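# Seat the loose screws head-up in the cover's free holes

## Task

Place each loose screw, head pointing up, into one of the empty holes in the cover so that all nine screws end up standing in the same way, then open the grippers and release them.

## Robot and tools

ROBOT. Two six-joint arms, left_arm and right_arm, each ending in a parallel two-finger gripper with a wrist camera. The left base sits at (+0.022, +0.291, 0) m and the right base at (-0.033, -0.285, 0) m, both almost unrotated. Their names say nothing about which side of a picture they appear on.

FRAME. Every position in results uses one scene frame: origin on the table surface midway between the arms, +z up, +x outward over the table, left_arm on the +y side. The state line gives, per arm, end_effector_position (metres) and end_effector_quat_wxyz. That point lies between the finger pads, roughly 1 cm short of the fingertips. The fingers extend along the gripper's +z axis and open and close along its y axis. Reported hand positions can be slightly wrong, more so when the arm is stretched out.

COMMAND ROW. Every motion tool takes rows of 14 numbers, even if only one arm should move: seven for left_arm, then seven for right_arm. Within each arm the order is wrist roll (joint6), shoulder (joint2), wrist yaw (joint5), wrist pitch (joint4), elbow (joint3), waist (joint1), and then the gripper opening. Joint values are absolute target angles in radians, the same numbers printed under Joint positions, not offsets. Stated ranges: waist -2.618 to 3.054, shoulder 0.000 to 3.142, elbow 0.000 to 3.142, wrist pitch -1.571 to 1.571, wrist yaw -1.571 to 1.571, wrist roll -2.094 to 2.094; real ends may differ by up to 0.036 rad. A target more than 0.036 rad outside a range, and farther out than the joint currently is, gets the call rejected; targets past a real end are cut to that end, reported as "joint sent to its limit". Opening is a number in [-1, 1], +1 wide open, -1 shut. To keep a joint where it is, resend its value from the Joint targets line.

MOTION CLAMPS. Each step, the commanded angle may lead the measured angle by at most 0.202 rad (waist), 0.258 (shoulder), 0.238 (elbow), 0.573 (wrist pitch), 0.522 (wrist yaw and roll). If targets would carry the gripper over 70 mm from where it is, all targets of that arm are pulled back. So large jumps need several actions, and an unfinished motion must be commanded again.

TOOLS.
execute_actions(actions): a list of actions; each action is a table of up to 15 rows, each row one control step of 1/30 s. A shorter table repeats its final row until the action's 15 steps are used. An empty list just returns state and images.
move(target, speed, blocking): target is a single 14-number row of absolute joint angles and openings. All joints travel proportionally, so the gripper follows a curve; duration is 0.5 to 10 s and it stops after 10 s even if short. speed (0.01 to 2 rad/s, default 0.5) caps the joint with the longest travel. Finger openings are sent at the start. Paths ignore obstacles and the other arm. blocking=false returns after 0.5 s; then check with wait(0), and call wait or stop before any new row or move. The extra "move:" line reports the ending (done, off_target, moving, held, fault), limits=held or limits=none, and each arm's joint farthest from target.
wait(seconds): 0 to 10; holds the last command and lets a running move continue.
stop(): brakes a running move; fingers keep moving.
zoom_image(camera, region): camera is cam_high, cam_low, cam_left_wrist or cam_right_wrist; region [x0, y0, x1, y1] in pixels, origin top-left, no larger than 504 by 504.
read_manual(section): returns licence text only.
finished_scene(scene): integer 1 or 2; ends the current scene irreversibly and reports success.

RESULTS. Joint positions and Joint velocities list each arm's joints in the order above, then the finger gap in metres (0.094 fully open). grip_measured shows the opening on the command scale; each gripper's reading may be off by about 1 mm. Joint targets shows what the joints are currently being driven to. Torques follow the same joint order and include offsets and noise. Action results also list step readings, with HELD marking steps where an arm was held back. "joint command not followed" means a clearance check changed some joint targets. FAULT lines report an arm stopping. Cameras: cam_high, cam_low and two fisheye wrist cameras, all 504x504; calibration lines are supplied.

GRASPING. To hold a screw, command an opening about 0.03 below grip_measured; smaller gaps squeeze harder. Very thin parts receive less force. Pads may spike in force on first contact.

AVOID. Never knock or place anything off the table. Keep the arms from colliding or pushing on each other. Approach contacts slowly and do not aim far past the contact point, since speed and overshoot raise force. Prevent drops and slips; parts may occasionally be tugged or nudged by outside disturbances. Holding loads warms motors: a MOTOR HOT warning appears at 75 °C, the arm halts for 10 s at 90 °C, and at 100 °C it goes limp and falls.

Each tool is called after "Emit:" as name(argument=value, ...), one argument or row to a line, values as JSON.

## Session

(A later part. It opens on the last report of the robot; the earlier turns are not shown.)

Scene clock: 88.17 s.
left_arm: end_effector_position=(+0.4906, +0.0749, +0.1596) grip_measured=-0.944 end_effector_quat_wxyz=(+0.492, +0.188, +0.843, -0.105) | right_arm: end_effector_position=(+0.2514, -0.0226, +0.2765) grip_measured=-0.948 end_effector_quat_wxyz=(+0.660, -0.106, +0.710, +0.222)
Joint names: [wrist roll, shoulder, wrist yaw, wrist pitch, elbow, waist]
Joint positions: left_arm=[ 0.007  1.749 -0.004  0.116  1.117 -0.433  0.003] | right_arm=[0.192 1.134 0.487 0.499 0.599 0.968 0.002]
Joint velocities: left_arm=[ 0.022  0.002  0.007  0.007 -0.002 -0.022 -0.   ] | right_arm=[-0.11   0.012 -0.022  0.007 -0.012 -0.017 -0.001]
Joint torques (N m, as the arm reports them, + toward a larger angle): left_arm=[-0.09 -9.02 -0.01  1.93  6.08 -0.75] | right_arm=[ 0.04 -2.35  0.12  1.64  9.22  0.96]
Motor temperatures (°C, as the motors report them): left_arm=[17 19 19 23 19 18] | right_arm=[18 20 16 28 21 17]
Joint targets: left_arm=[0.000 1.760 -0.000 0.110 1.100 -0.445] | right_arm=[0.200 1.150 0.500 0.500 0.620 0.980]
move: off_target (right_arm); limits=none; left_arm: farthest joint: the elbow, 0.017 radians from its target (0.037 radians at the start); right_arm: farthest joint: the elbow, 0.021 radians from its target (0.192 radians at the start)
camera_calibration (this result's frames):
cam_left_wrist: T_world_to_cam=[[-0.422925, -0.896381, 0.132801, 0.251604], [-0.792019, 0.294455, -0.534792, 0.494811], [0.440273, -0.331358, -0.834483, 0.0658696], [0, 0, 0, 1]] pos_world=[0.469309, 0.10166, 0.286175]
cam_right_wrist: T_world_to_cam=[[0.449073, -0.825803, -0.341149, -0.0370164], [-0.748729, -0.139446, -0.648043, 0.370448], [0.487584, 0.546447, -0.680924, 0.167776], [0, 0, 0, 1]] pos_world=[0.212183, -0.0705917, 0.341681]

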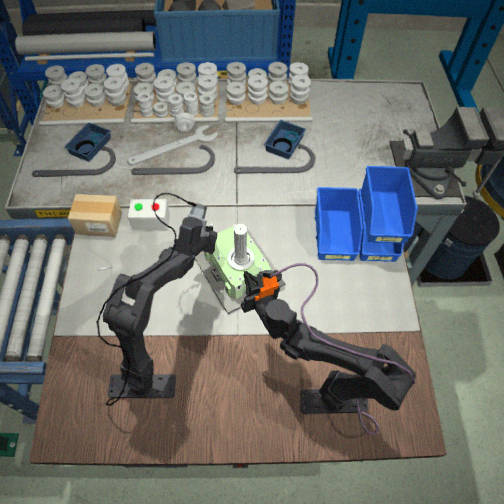

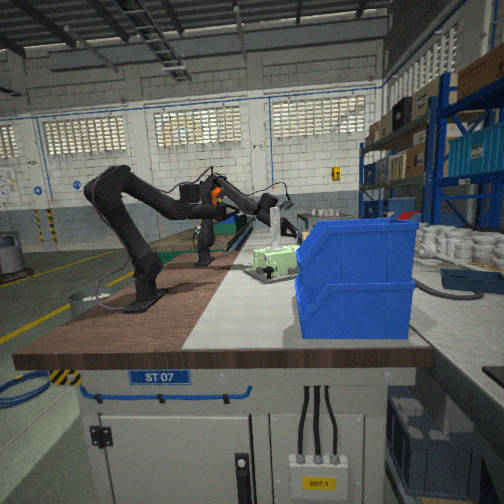

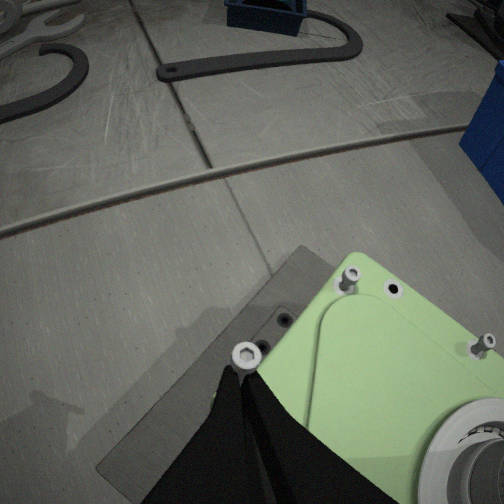

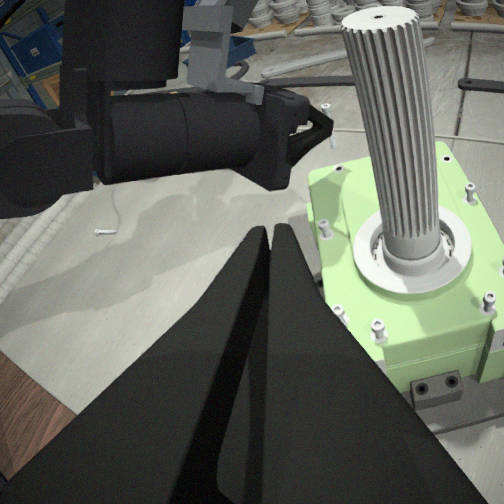

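Good view. Lower.

Emit:
move(
  target=[0,1.782,0,0.11,1.10,-0.445,-0.97,0.2,1.15,0.5,0.5,0.62,0.98,-0.95],
  speed=0.05,
)

Emit:
zoom_image(
  camera="cam_right_wrist",
  region=[295,105,375,185],
)

Scene clock: 90.50 s.
left_arm: end_effector_position=(+0.4917, +0.0744, +0.1489) grip_measured=-0.944 end_effector_quat_wxyz=(+0.484, +0.189, +0.848, -0.103) | right_arm: end_effector_position=(+0.2514, -0.0227, +0.2766) grip_measured=-0.948 end_effector_quat_wxyz=(+0.660, -0.106, +0.710, +0.222)
Joint names: [wrist roll, shoulder, wrist yaw, wrist pitch, elbow, waist]
Joint positions: left_arm=[ 0.007  1.771 -0.004  0.119  1.117 -0.433  0.003] | right_arm=[0.192 1.134 0.488 0.5   0.599 0.968 0.002]
Joint velocities: left_arm=[-0.11   0.007  0.095 -0.081  0.012 -0.002 -0.001] | right_arm=[-0.037 -0.007  0.022 -0.007  0.007 -0.012 -0.   ]
Joint torques (N m, as the arm reports them, + toward a larger angle): left_arm=[-0.11 -9.48  0.07  1.96  6.18 -0.85] | right_arm=[ 0.04 -2.34  0.12  1.65  9.16  1.05]
Motor temperatures (°C, as the motors report them): left_arm=[17 19 19 23 19 18] | right_arm=[18 20 16 28 21 17]
Joint targets: left_arm=[-0.000 1.782 0.000 0.110 1.100 -0.445] | right_arm=[0.200 1.150 0.500 0.500 0.620 0.980]
move: off_target (right_arm); limits=none; left_arm: farthest joint: the elbow, 0.017 radians from its target (0.017 radians at the start); right_arm: farthest joint: the elbow, 0.021 radians from its target (0.021 radians at the start)
camera_calibration (this result's frames):
cam_left_wrist: T_world_to_cam=[[-0.420534, -0.89749, 0.132898, 0.251927], [-0.80149, 0.298851, -0.517978, 0.491914], [0.425163, -0.324344, -0.845007, 0.0647625], [0, 0, 0, 1]] pos_world=[0.472673, 0.100098, 0.276045]
cam_right_wrist: T_world_to_cam=[[0.448526, -0.826044, -0.341286, -0.0369423], [-0.748679, -0.138683, -0.648265, 0.370603], [0.488165, 0.546277, -0.680644, 0.167643], [0, 0, 0, 1]] pos_world=[0.212194, -0.0706996, 0.341746]

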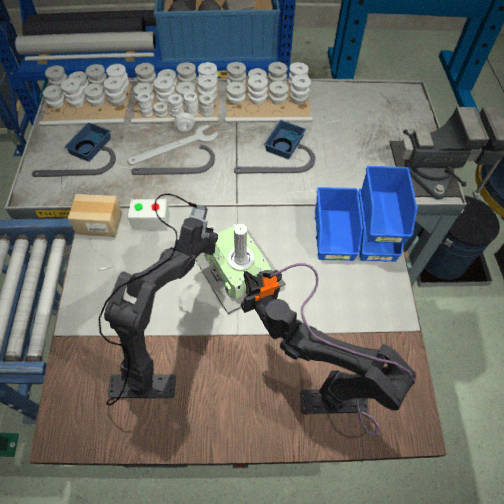

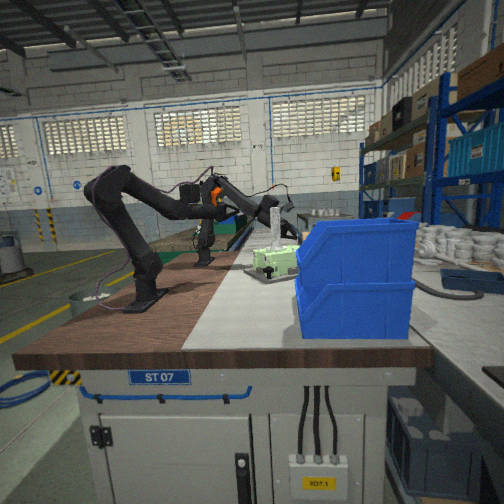

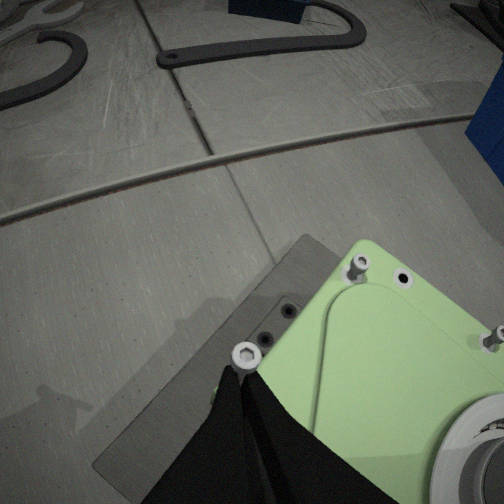

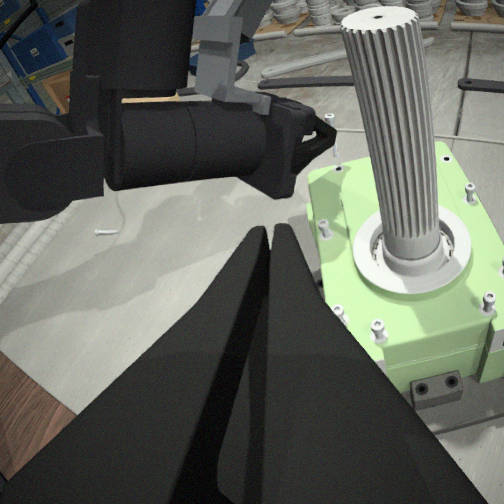

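Region (295, 105, 375, 185) of cam_right_wrist's 504x504 image, scaled by 6.300, with more detail than that image has.

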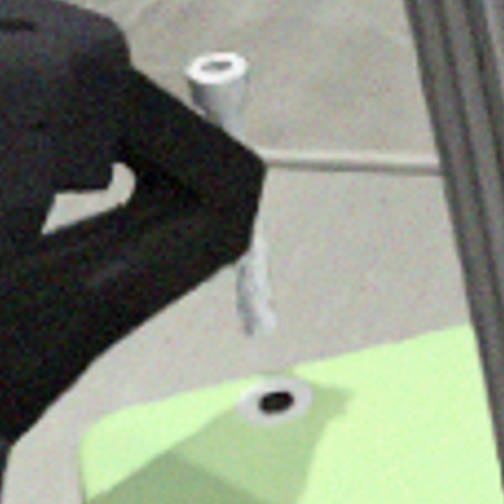

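Emit:
execute_actions(
  actions=[
    [[0,1.771,0,0.11,1.10,-0.45,-0.97,0.2,1.15,0.5,0.5,0.62,0.98,-0.95]],
    [[0,1.771,0,0.11,1.085,-0.45,-0.97,0.2,1.15,0.5,0.5,0.62,0.98,-0.95]],
  ],
)

Emit:
zoom_image(
  camera="cam_right_wrist",
  region=[295,105,375,185],
)

Scene clock: 93.03 s.
left_arm: end_effector_position=(+0.4868, +0.0723, +0.1421) grip_measured=-0.944 end_effector_quat_wxyz=(+0.478, +0.193, +0.851, -0.104) | right_arm: end_effector_position=(+0.2514, -0.0227, +0.2766) grip_measured=-0.948 end_effector_quat_wxyz=(+0.660, -0.106, +0.710, +0.222)
Joint names: [wrist roll, shoulder, wrist yaw, wrist pitch, elbow, waist]
Joint positions: left_arm=[ 0.007  1.771 -0.004  0.121  1.1   -0.44   0.003] | right_arm=[0.193 1.134 0.488 0.5   0.599 0.968 0.002]
Joint velocities: left_arm=[ 0.007  0.022 -0.081 -0.007 -0.002 -0.002  0.   ] | right_arm=[ 0.007 -0.007  0.022 -0.007 -0.007  0.002  0.001]
Joint torques (N m, as the arm reports them, + toward a larger angle): left_arm=[ -0.05 -10.29   0.07   1.89   6.01  -0.65] | right_arm=[ 0.04 -2.32  0.11  1.64  9.22  1.05]
Motor temperatures (°C, as the motors report them): left_arm=[17 19 19 24 19 18] | right_arm=[18 20 16 28 21 17]
Joint targets: left_arm=[0.000 1.771 -0.000 0.110 1.085 -0.450] | right_arm=[0.200 1.150 0.500 0.500 0.620 0.980]
Step readings (joint positions; steps 1 to 15: 1st action; 16 to 30: 2nd action):
0: left_arm=[0.007 1.771 -0.004 0.119 1.117 -0.433] | right_arm=[0.192 1.134 0.488 0.500 0.599 0.968]
1: left_arm=[0.007 1.771 -0.004 0.119 1.117 -0.433] | right_arm=[0.192 1.134 0.488 0.500 0.599 0.968]
2: left_arm=[0.007 1.771 -0.004 0.119 1.117 -0.434] | right_arm=[0.192 1.134 0.488 0.500 0.599 0.968]
4: left_arm=[0.007 1.771 -0.004 0.119 1.117 -0.437] | right_arm=[0.192 1.134 0.488 0.500 0.599 0.968]
8: left_arm=[0.007 1.771 -0.004 0.119 1.117 -0.440] | right_arm=[0.193 1.134 0.488 0.500 0.599 0.968]
15: left_arm=[0.007 1.771 -0.004 0.119 1.117 -0.440] | right_arm=[0.193 1.134 0.488 0.500 0.599 0.968]
16: left_arm=[0.007 1.771 -0.004 0.120 1.115 -0.440] | right_arm=[0.193 1.134 0.488 0.500 0.599 0.968]
17: left_arm=[0.007 1.771 -0.004 0.121 1.112 -0.440] | right_arm=[0.193 1.134 0.488 0.500 0.599 0.968]
19: left_arm=[0.007 1.771 -0.004 0.121 1.106 -0.440] | right_arm=[0.193 1.134 0.488 0.500 0.599 0.968]
23: left_arm=[0.007 1.771 -0.004 0.121 1.100 -0.440] | right_arm=[0.193 1.134 0.488 0.500 0.599 0.968]
30: Joint positions above
camera_calibration (this result's frames):
cam_left_wrist: T_world_to_cam=[[-0.425674, -0.895059, 0.132935, 0.251251], [-0.805718, 0.30805, -0.505889, 0.484821], [0.41185, -0.322452, -0.852294, 0.0677988], [0, 0, 0, 1]] pos_world=[0.469657, 0.0973974, 0.269651]
cam_right_wrist: T_world_to_cam=[[0.448457, -0.825933, -0.341644, -0.0368233], [-0.748793, -0.138454, -0.648182, 0.370614], [0.488053, 0.546502, -0.680543, 0.167649], [0, 0, 0, 1]] pos_world=[0.212205, -0.0707212, 0.341737]

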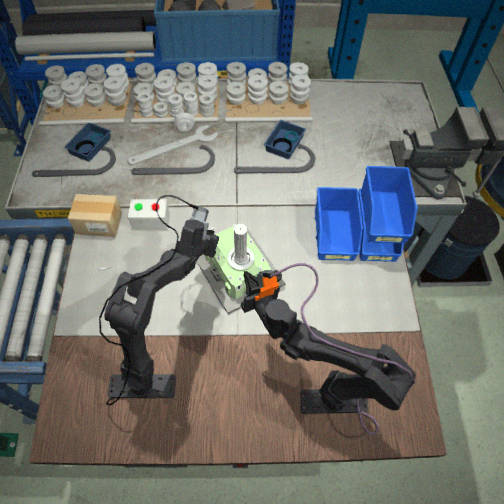

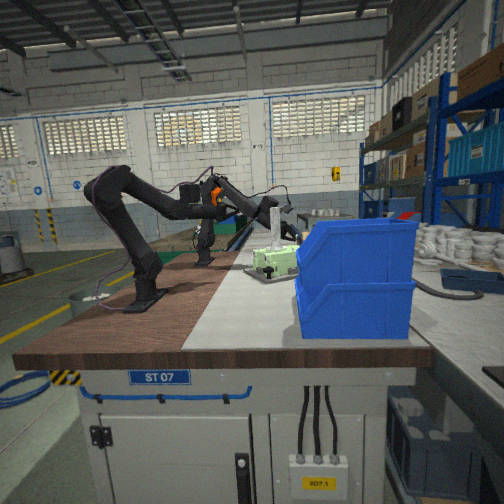

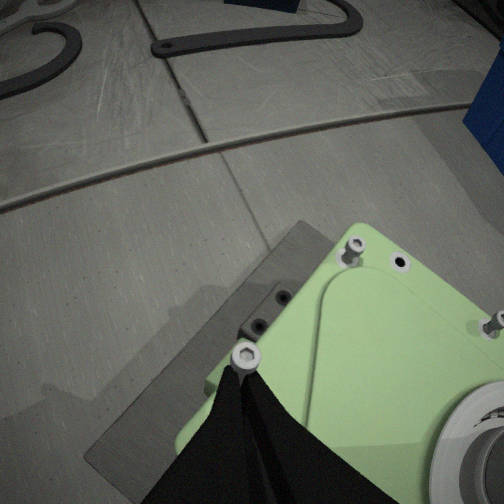

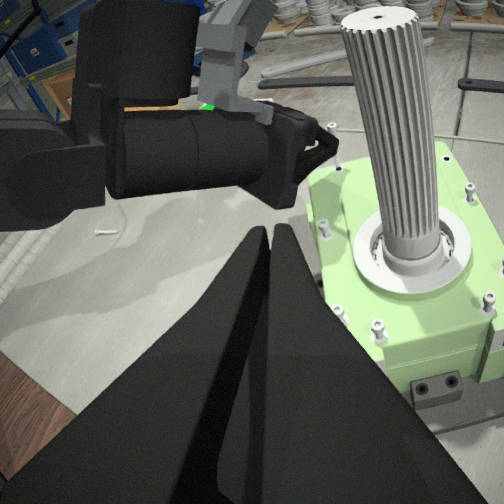

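Region (295, 105, 375, 185) of cam_right_wrist's 504x504 image, scaled by 6.300, with more detail than that image has.

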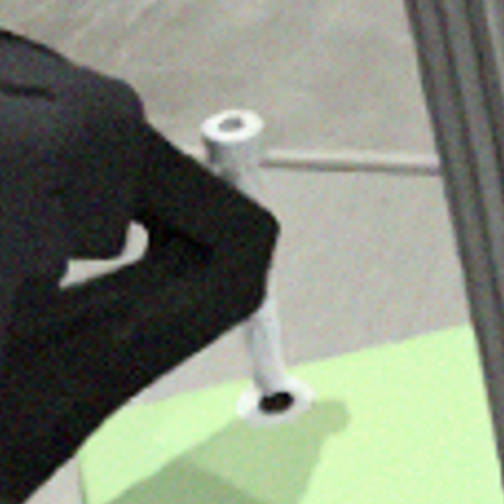

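Looks aligned. Descend.

Emit:
execute_actions(
  actions=[
    [[0,1.792,0,0.105,1.095,-0.445,-0.97,0.2,1.15,0.5,0.5,0.62,0.98,-0.95]],
    [[0,1.80,0,0.105,1.095,-0.445,-0.97,0.2,1.15,0.5,0.5,0.62,0.98,-0.95]],
  ],
)

Emit:
zoom_image(
  camera="cam_right_wrist",
  region=[295,105,375,185],
)

Scene clock: 95.03 s.
left_arm: end_effector_position=(+0.4871, +0.0722, +0.1410) grip_measured=-0.944 end_effector_quat_wxyz=(+0.477, +0.193, +0.851, -0.104) | right_arm: end_effector_position=(+0.2514, -0.0227, +0.2766) grip_measured=-0.948 end_effector_quat_wxyz=(+0.660, -0.106, +0.710, +0.222)
Joint names: [wrist roll, shoulder, wrist yaw, wrist pitch, elbow, waist]
Joint positions: left_arm=[ 0.007  1.774 -0.004  0.123  1.1   -0.44   0.003] | right_arm=[0.193 1.134 0.488 0.5   0.599 0.968 0.002]
Joint velocities: left_arm=[-0.022 -0.007 -0.007  0.022 -0.012 -0.012  0.   ] | right_arm=[-0.022 -0.022  0.051  0.066  0.002  0.012  0.001]
Joint torques (N m, as the arm reports them, + toward a larger angle): left_arm=[-0.11 -8.33  0.1   1.79  6.86 -0.29] | right_arm=[ 0.05 -2.33  0.13  1.65  9.18  1.01]
Motor temperatures (°C, as the motors report them): left_arm=[17 19 19 24 19 18] | right_arm=[18 20 16 28 21 17]
Joint targets: left_arm=[0.000 1.800 0.000 0.105 1.095 -0.445] | right_arm=[0.200 1.150 0.500 0.500 0.620 0.980]
Step readings (joint positions; steps 1 to 15: 1st action; 16 to 30: 2nd action):
0: left_arm=[0.007 1.771 -0.004 0.121 1.100 -0.440] | right_arm=[0.193 1.134 0.488 0.500 0.599 0.968]
1: left_arm=[0.007 1.772 -0.004 0.121 1.100 -0.440] | right_arm=[0.193 1.134 0.488 0.500 0.599 0.968]
2: left_arm=[0.007 1.773 -0.004 0.121 1.100 -0.440] | right_arm=[0.193 1.134 0.488 0.500 0.599 0.968]
4: left_arm=[0.007 1.774 -0.004 0.123 1.100 -0.440] | right_arm=[0.193 1.134 0.488 0.500 0.599 0.968]
8: left_arm=[0.007 1.774 -0.004 0.123 1.100 -0.440] | right_arm=[0.193 1.134 0.488 0.500 0.599 0.968]
15: left_arm=[0.007 1.774 -0.004 0.123 1.100 -0.440] | right_arm=[0.193 1.134 0.488 0.500 0.599 0.968]
16: left_arm=[0.007 1.774 -0.004 0.123 1.100 -0.440] | right_arm=[0.193 1.134 0.488 0.500 0.599 0.968]
17: left_arm=[0.007 1.774 -0.004 0.123 1.100 -0.440] | right_arm=[0.193 1.134 0.488 0.500 0.599 0.968]
19: left_arm=[0.007 1.774 -0.004 0.123 1.100 -0.440] | right_arm=[0.193 1.134 0.488 0.500 0.599 0.968]
23: left_arm=[0.007 1.774 -0.004 0.123 1.100 -0.440] | right_arm=[0.193 1.134 0.488 0.500 0.599 0.968]
30: Joint positions above
camera_calibration (this result's frames):
cam_left_wrist: T_world_to_cam=[[-0.425536, -0.895124, 0.132936, 0.251336], [-0.806241, 0.308298, -0.504905, 0.484634], [0.410968, -0.322034, -0.852877, 0.0671782], [0, 0, 0, 1]] pos_world=[0.470076, 0.0971989, 0.268577]
cam_right_wrist: T_world_to_cam=[[0.448457, -0.825933, -0.341644, -0.0368233], [-0.748793, -0.138454, -0.648182, 0.370614], [0.488053, 0.546502, -0.680543, 0.167649], [0, 0, 0, 1]] pos_world=[0.212205, -0.0707212, 0.341737]

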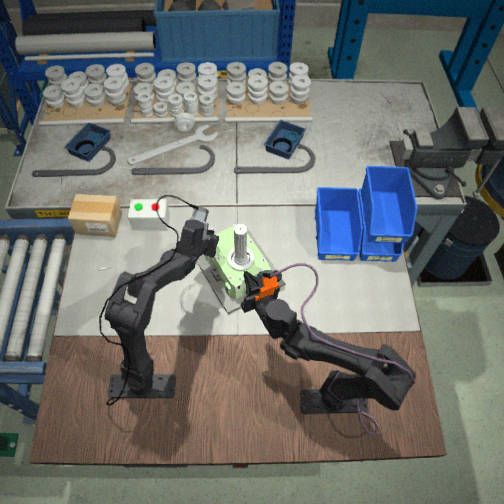

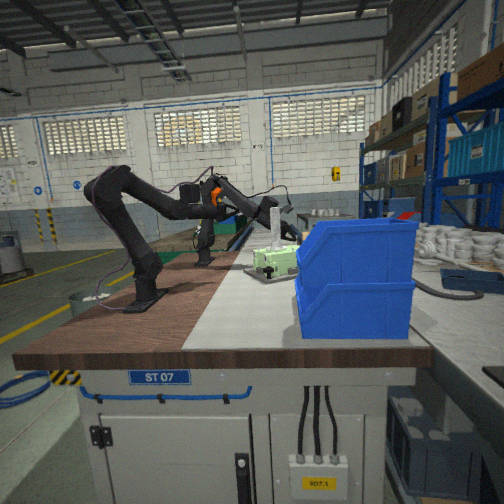

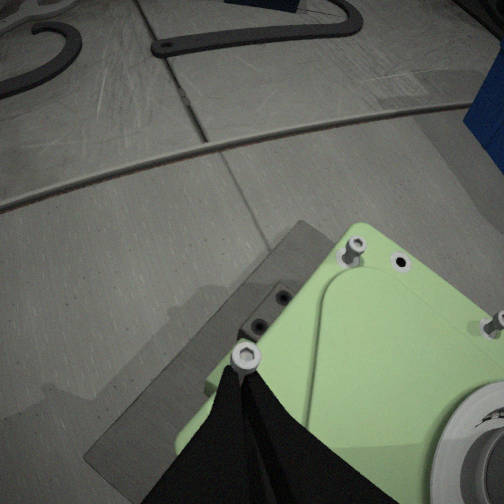

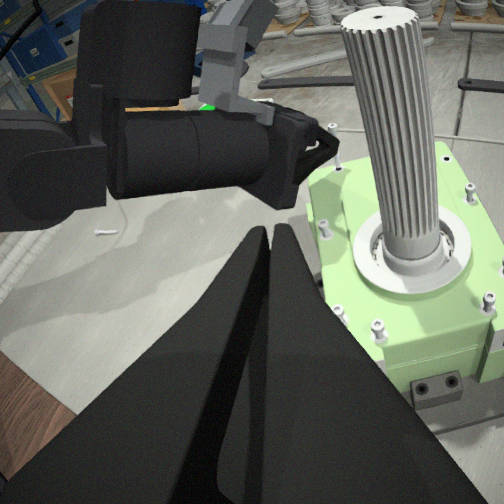

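Region (295, 105, 375, 185) of cam_right_wrist's 504x504 image, scaled by 6.300, with more detail than that image has.

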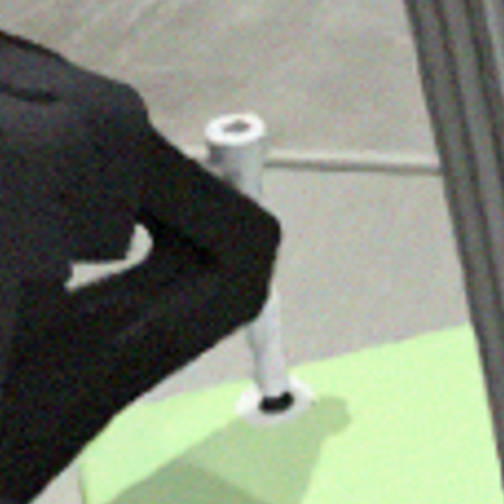

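Emit:
execute_actions(
  actions=[
    [[0,1.738,0,0.123,1.095,-0.445,-0.97,0.2,1.15,0.5,0.5,0.62,0.98,-0.95]],
    [[0,1.76,0.016,0.123,1.095,-0.445,-0.97,0.2,1.15,0.5,0.5,0.62,0.98,-0.95]],
    [[0,1.76,0.01,0.08,1.095,-0.445,-0.97,0.2,1.15,0.5,0.5,0.62,0.98,-0.95]],
  ],
)

Emit:
zoom_image(
  camera="cam_right_wrist",
  region=[295,105,375,185],
)

Scene clock: 97.93 s.
left_arm: end_effector_position=(+0.4829, +0.0717, +0.1479) grip_measured=-0.944 end_effector_quat_wxyz=(+0.476, +0.196, +0.850, -0.109) | right_arm: end_effector_position=(+0.2514, -0.0227, +0.2766) grip_measured=-0.948 end_effector_quat_wxyz=(+0.660, -0.106, +0.710, +0.222)
Joint names: [wrist roll, shoulder, wrist yaw, wrist pitch, elbow, waist]
Joint positions: left_arm=[ 0.007  1.751  0.009  0.101  1.1   -0.44   0.003] | right_arm=[0.193 1.134 0.488 0.5   0.599 0.968 0.002]
Joint velocities: left_arm=[ 0.022  0.007  0.066 -0.051 -0.017  0.012  0.001] | right_arm=[-0.022  0.007 -0.11   0.037 -0.012 -0.002  0.   ]
Joint torques (N m, as the arm reports them, + toward a larger angle): left_arm=[-0.08 -9.35  0.04  1.76  6.73 -0.27] | right_arm=[ 0.05 -2.34  0.12  1.65  9.23  1.06]
Motor temperatures (°C, as the motors report them): left_arm=[17 19 19 24 19 18] | right_arm=[18 20 16 28 21 17]
Joint targets: left_arm=[-0.000 1.760 0.010 0.080 1.095 -0.445] | right_arm=[0.200 1.150 0.500 0.500 0.620 0.980]
Step readings (joint positions; steps 1 to 15: 1st action; 16 to 30: 2nd action; 31 to 45: 3rd action):
0: left_arm=[0.007 1.774 -0.004 0.123 1.100 -0.440] | right_arm=[0.193 1.134 0.488 0.500 0.599 0.968]
1: left_arm=[0.007 1.773 -0.004 0.124 1.100 -0.440] | right_arm=[0.193 1.134 0.488 0.500 0.599 0.968]
2: left_arm=[0.007 1.770 -0.004 0.123 1.100 -0.440] | right_arm=[0.193 1.134 0.488 0.500 0.599 0.968]
4: left_arm=[0.007 1.762 -0.004 0.124 1.100 -0.440] | right_arm=[0.193 1.134 0.488 0.500 0.599 0.968]
8: left_arm=[0.007 1.751 -0.004 0.129 1.100 -0.440] | right_arm=[0.193 1.134 0.488 0.500 0.599 0.968]
15: left_arm=[0.007 1.751 -0.004 0.130 1.100 -0.440] | right_arm=[0.193 1.134 0.488 0.500 0.599 0.968]
16: left_arm=[0.007 1.751 -0.002 0.130 1.100 -0.440] | right_arm=[0.193 1.134 0.488 0.500 0.599 0.968]
17: left_arm=[0.007 1.751 -0.000 0.130 1.100 -0.440] | right_arm=[0.193 1.134 0.488 0.500 0.599 0.968]
19: left_arm=[0.007 1.751 0.003 0.130 1.100 -0.440] | right_arm=[0.193 1.134 0.488 0.500 0.599 0.968]
23: left_arm=[0.007 1.751 0.007 0.130 1.100 -0.440] | right_arm=[0.193 1.134 0.488 0.500 0.599 0.968]
30: left_arm=[0.007 1.751 0.009 0.130 1.100 -0.440] | right_arm=[0.193 1.134 0.488 0.500 0.599 0.968]
31: left_arm=[0.007 1.751 0.009 0.127 1.100 -0.440] | right_arm=[0.193 1.134 0.488 0.500 0.599 0.968]
32: left_arm=[0.007 1.751 0.009 0.123 1.100 -0.440] | right_arm=[0.193 1.134 0.488 0.500 0.599 0.968]
34: left_arm=[0.007 1.751 0.009 0.113 1.100 -0.440] | right_arm=[0.193 1.134 0.488 0.500 0.599 0.968]
38: left_arm=[0.007 1.751 0.009 0.105 1.100 -0.440] | right_arm=[0.193 1.134 0.488 0.500 0.599 0.968]
45: Joint positions above
camera_calibration (this result's frames):
cam_left_wrist: T_world_to_cam=[[-0.434869, -0.88963, 0.139449, 0.251343], [-0.803804, 0.313683, -0.505472, 0.483432], [0.40594, -0.331904, -0.8515, 0.0775211], [0, 0, 0, 1]] pos_world=[0.466417, 0.0976875, 0.275321]
cam_right_wrist: T_world_to_cam=[[0.448457, -0.825933, -0.341644, -0.0368233], [-0.748793, -0.138454, -0.648182, 0.370614], [0.488053, 0.546502, -0.680543, 0.167649], [0, 0, 0, 1]] pos_world=[0.212205, -0.0707212, 0.341737]

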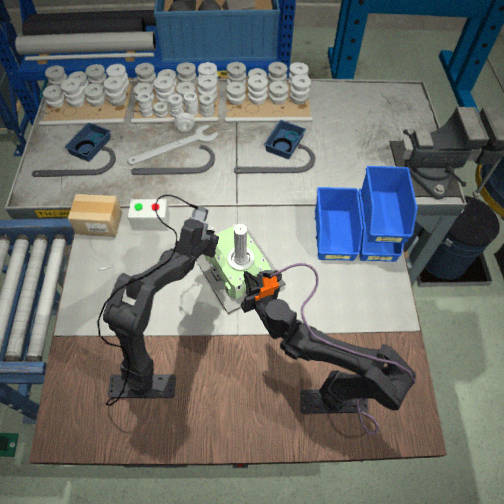

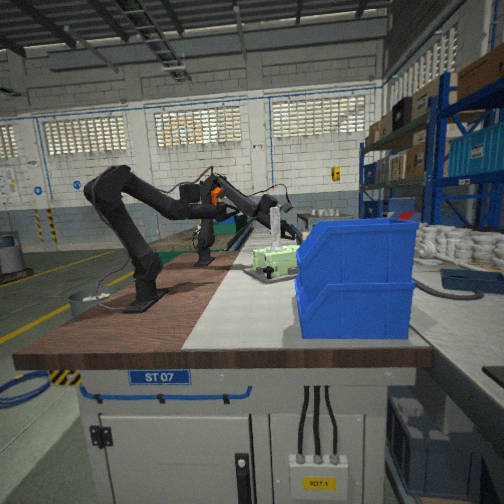

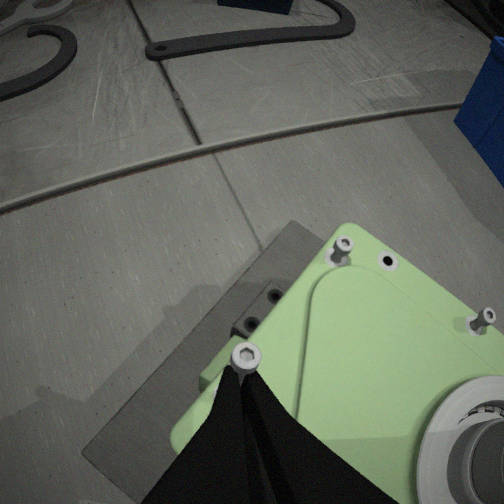

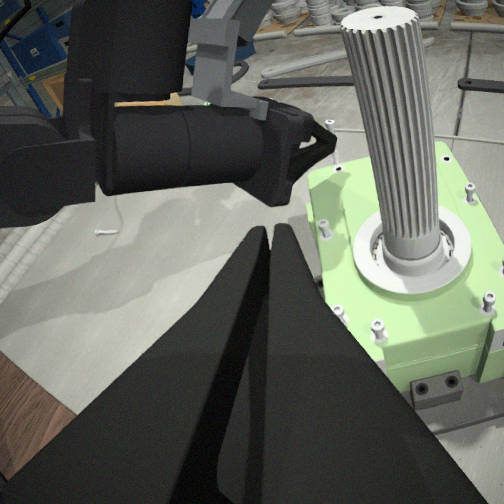

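Region (295, 105, 375, 185) of cam_right_wrist's 504x504 image, scaled by 6.300, with more detail than that image has.

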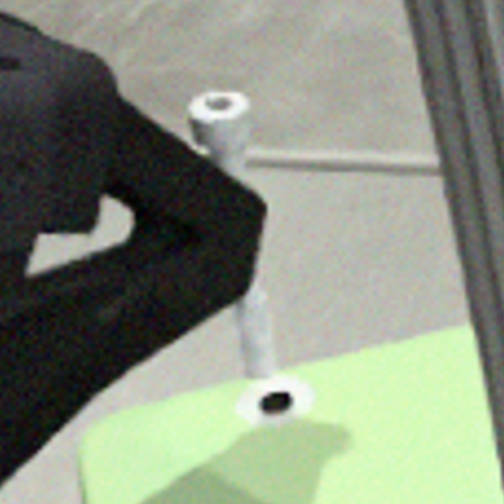

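Emit:
execute_actions(
  actions=[
    [[0,1.775,0.01,0.105,1.095,-0.445,-0.97,0.2,1.15,0.5,0.5,0.62,0.98,-0.95]],
    [[0,1.79,0.01,0.105,1.095,-0.445,-0.97,0.2,1.15,0.5,0.5,0.62,0.98,-0.95]],
  ],
)

Emit:
zoom_image(
  camera="cam_right_wrist",
  region=[295,105,375,185],
)

Scene clock: 99.87 s.
left_arm: end_effector_position=(+0.4850, +0.0709, +0.1371) grip_measured=-0.944 end_effector_quat_wxyz=(+0.470, +0.197, +0.854, -0.107) | right_arm: end_effector_position=(+0.2514, -0.0227, +0.2766) grip_measured=-0.948 end_effector_quat_wxyz=(+0.660, -0.106, +0.710, +0.222)
Joint names: [wrist roll, shoulder, wrist yaw, wrist pitch, elbow, waist]
Joint positions: left_arm=[ 0.007  1.778  0.008  0.113  1.1   -0.44   0.003] | right_arm=[0.193 1.134 0.488 0.5   0.599 0.968 0.002]
Joint velocities: left_arm=[ 0.022  0.017  0.095 -0.007 -0.012 -0.012 -0.   ] | right_arm=[-0.051 -0.012  0.051 -0.007  0.002  0.007 -0.001]
Joint torques (N m, as the arm reports them, + toward a larger angle): left_arm=[-0.08 -9.3   0.04  1.92  6.82 -0.25] | right_arm=[ 0.04 -2.28  0.12  1.64  9.2   1.03]
Motor temperatures (°C, as the motors report them): left_arm=[17 19 19 24 19 18] | right_arm=[18 20 16 28 21 17]
Joint targets: left_arm=[0.000 1.790 0.010 0.105 1.095 -0.445] | right_arm=[0.200 1.150 0.500 0.500 0.620 0.980]
Step readings (joint positions; steps 1 to 15: 1st action; 16 to 30: 2nd action):
0: left_arm=[0.007 1.751 0.009 0.100 1.100 -0.440] | right_arm=[0.193 1.134 0.488 0.500 0.599 0.968]
1: left_arm=[0.007 1.752 0.009 0.101 1.100 -0.440] | right_arm=[0.193 1.134 0.488 0.500 0.599 0.968]
2: left_arm=[0.007 1.754 0.009 0.104 1.100 -0.440] | right_arm=[0.193 1.134 0.488 0.500 0.599 0.968]
4: left_arm=[0.007 1.758 0.009 0.107 1.100 -0.440] | right_arm=[0.193 1.134 0.488 0.500 0.599 0.968]
8: left_arm=[0.007 1.765 0.009 0.107 1.100 -0.440] | right_arm=[0.193 1.134 0.488 0.500 0.599 0.968]
15: left_arm=[0.007 1.765 0.009 0.108 1.100 -0.440] | right_arm=[0.193 1.134 0.488 0.500 0.599 0.968]
16: left_arm=[0.007 1.766 0.009 0.108 1.100 -0.440] | right_arm=[0.193 1.134 0.488 0.500 0.599 0.968]
17: left_arm=[0.007 1.768 0.009 0.110 1.100 -0.440] | right_arm=[0.193 1.134 0.488 0.500 0.599 0.968]
19: left_arm=[0.007 1.773 0.008 0.113 1.100 -0.440] | right_arm=[0.193 1.134 0.488 0.500 0.599 0.968]
23: left_arm=[0.007 1.778 0.008 0.113 1.100 -0.440] | right_arm=[0.193 1.134 0.488 0.500 0.599 0.968]
30: Joint positions above
camera_calibration (this result's frames):
cam_left_wrist: T_world_to_cam=[[-0.432396, -0.890872, 0.139216, 0.251934], [-0.810802, 0.3166, -0.492305, 0.481246], [0.394505, -0.325747, -0.859218, 0.0733724], [0, 0, 0, 1]] pos_world=[0.470184, 0.095979, 0.264889]
cam_right_wrist: T_world_to_cam=[[0.448457, -0.825933, -0.341644, -0.0368233], [-0.748793, -0.138454, -0.648182, 0.370614], [0.488053, 0.546502, -0.680543, 0.167649], [0, 0, 0, 1]] pos_world=[0.212205, -0.0707212, 0.341737]

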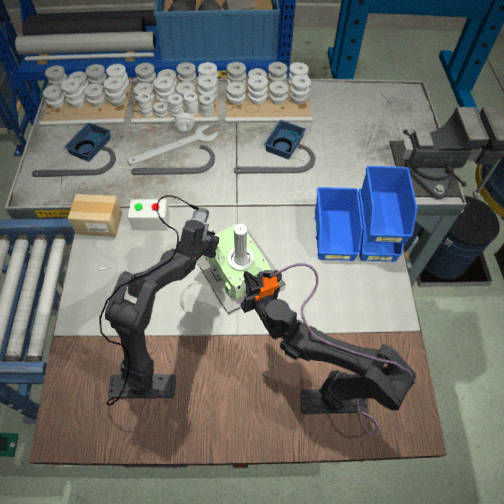

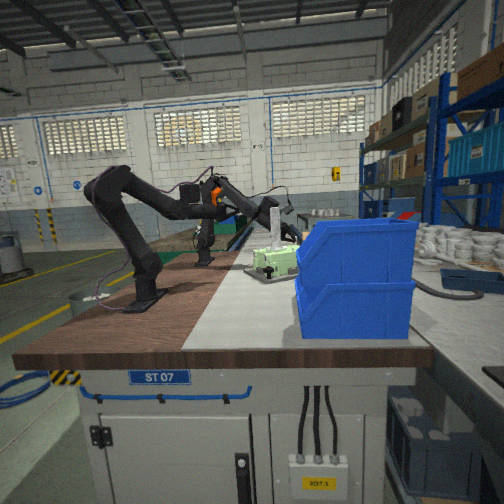

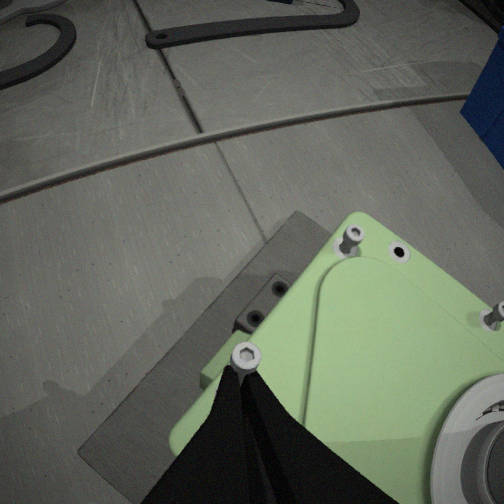

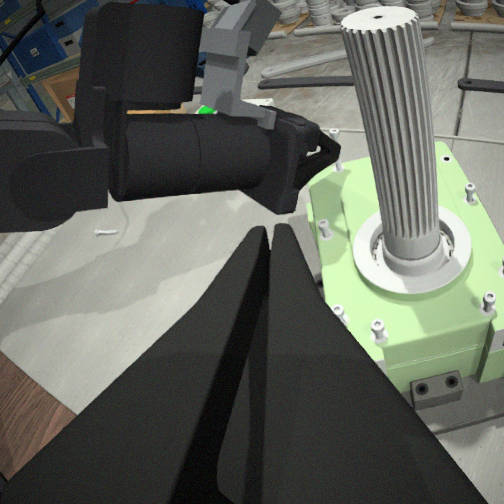

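Region (295, 105, 375, 185) of cam_right_wrist's 504x504 image, scaled by 6.300, with more detail than that image has.

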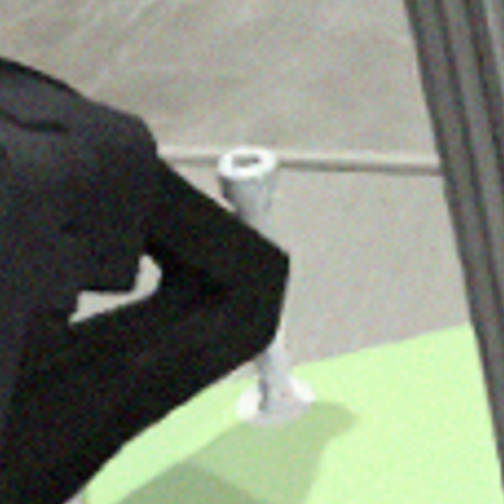

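Entering. Go deeper.

Emit:
execute_actions(
  actions=[
    [[0,1.803,0.01,0.10,1.095,-0.445,-0.97,0.2,1.15,0.5,0.5,0.62,0.98,-0.95]],
  ],
)

Emit:
zoom_image(
  camera="cam_right_wrist",
  region=[295,105,375,185],
)

Scene clock: 101.10 s.
left_arm: end_effector_position=(+0.4852, +0.0709, +0.1355) grip_measured=-0.944 end_effector_quat_wxyz=(+0.469, +0.197, +0.854, -0.107) | right_arm: end_effector_position=(+0.2514, -0.0227, +0.2766) grip_measured=-0.948 end_effector_quat_wxyz=(+0.660, -0.106, +0.710, +0.222)
Joint names: [wrist roll, shoulder, wrist yaw, wrist pitch, elbow, waist]
Joint positions: left_arm=[ 0.007  1.781  0.007  0.113  1.1   -0.44   0.003] | right_arm=[0.193 1.134 0.488 0.5   0.599 0.968 0.002]
Joint velocities: left_arm=[-0.037 -0.002  0.022 -0.081 -0.002  0.012  0.   ] | right_arm=[ 0.022  0.017  0.081 -0.022 -0.007  0.012 -0.001]
Joint torques (N m, as the arm reports them, + toward a larger angle): left_arm=[-0.11 -8.42  0.03  1.86  6.75 -0.3 ] | right_arm=[ 0.04 -2.36  0.1   1.65  9.21  1.02]
Motor temperatures (°C, as the motors report them): left_arm=[17 19 19 24 19 18] | right_arm=[18 20 16 28 21 17]
Joint targets: left_arm=[-0.000 1.803 0.010 0.100 1.095 -0.445] | right_arm=[0.200 1.150 0.500 0.500 0.620 0.980]
Step readings (joint positions):
0: left_arm=[0.007 1.778 0.008 0.113 1.100 -0.440] | right_arm=[0.193 1.134 0.488 0.500 0.599 0.968]
1: left_arm=[0.007 1.779 0.008 0.113 1.100 -0.440] | right_arm=[0.193 1.134 0.488 0.500 0.599 0.968]
2: left_arm=[0.007 1.780 0.007 0.113 1.100 -0.440] | right_arm=[0.193 1.134 0.488 0.500 0.599 0.968]
4: left_arm=[0.007 1.781 0.007 0.113 1.100 -0.440] | right_arm=[0.193 1.134 0.488 0.500 0.599 0.968]
8: left_arm=[0.007 1.781 0.007 0.113 1.100 -0.440] | right_arm=[0.193 1.134 0.488 0.500 0.599 0.968]
15: Joint positions above
camera_calibration (this result's frames):
cam_left_wrist: T_world_to_cam=[[-0.431785, -0.891196, 0.139038, 0.251967], [-0.812047, 0.316991, -0.489997, 0.4809], [0.392609, -0.324479, -0.860565, 0.0729962], [0, 0, 0, 1]] pos_world=[0.47065, 0.0957964, 0.263424]
cam_right_wrist: T_world_to_cam=[[0.448457, -0.825933, -0.341644, -0.0368233], [-0.748793, -0.138454, -0.648182, 0.370614], [0.488053, 0.546502, -0.680543, 0.167649], [0, 0, 0, 1]] pos_world=[0.212205, -0.0707212, 0.341737]

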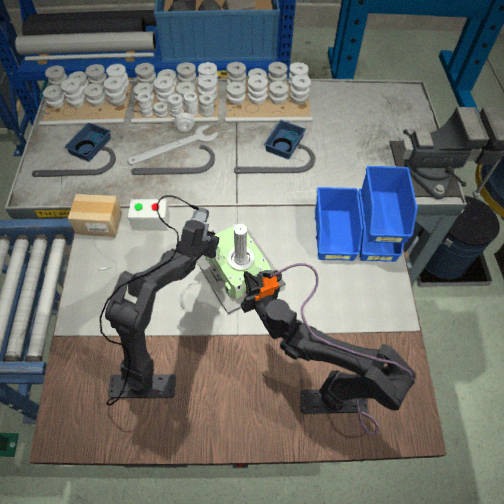

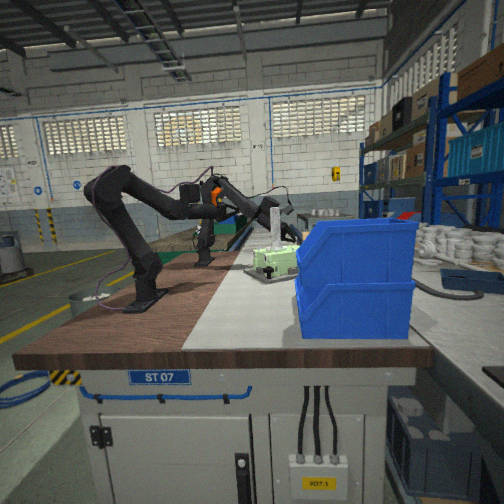

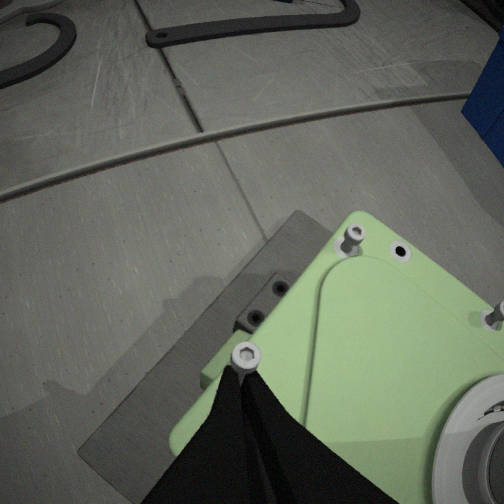

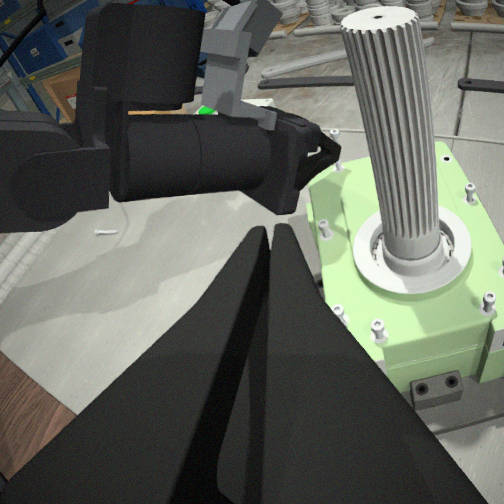

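Region (295, 105, 375, 185) of cam_right_wrist's 504x504 image, scaled by 6.300, with more detail than that image has.

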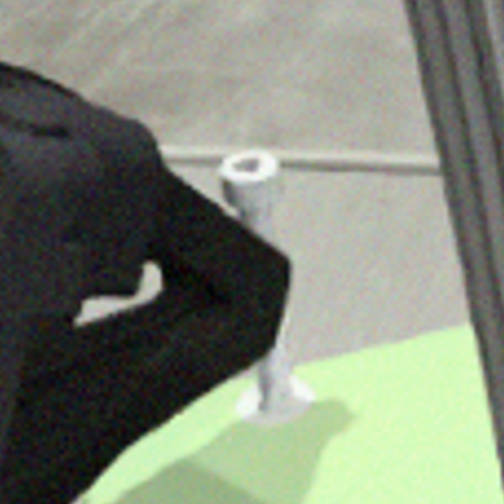

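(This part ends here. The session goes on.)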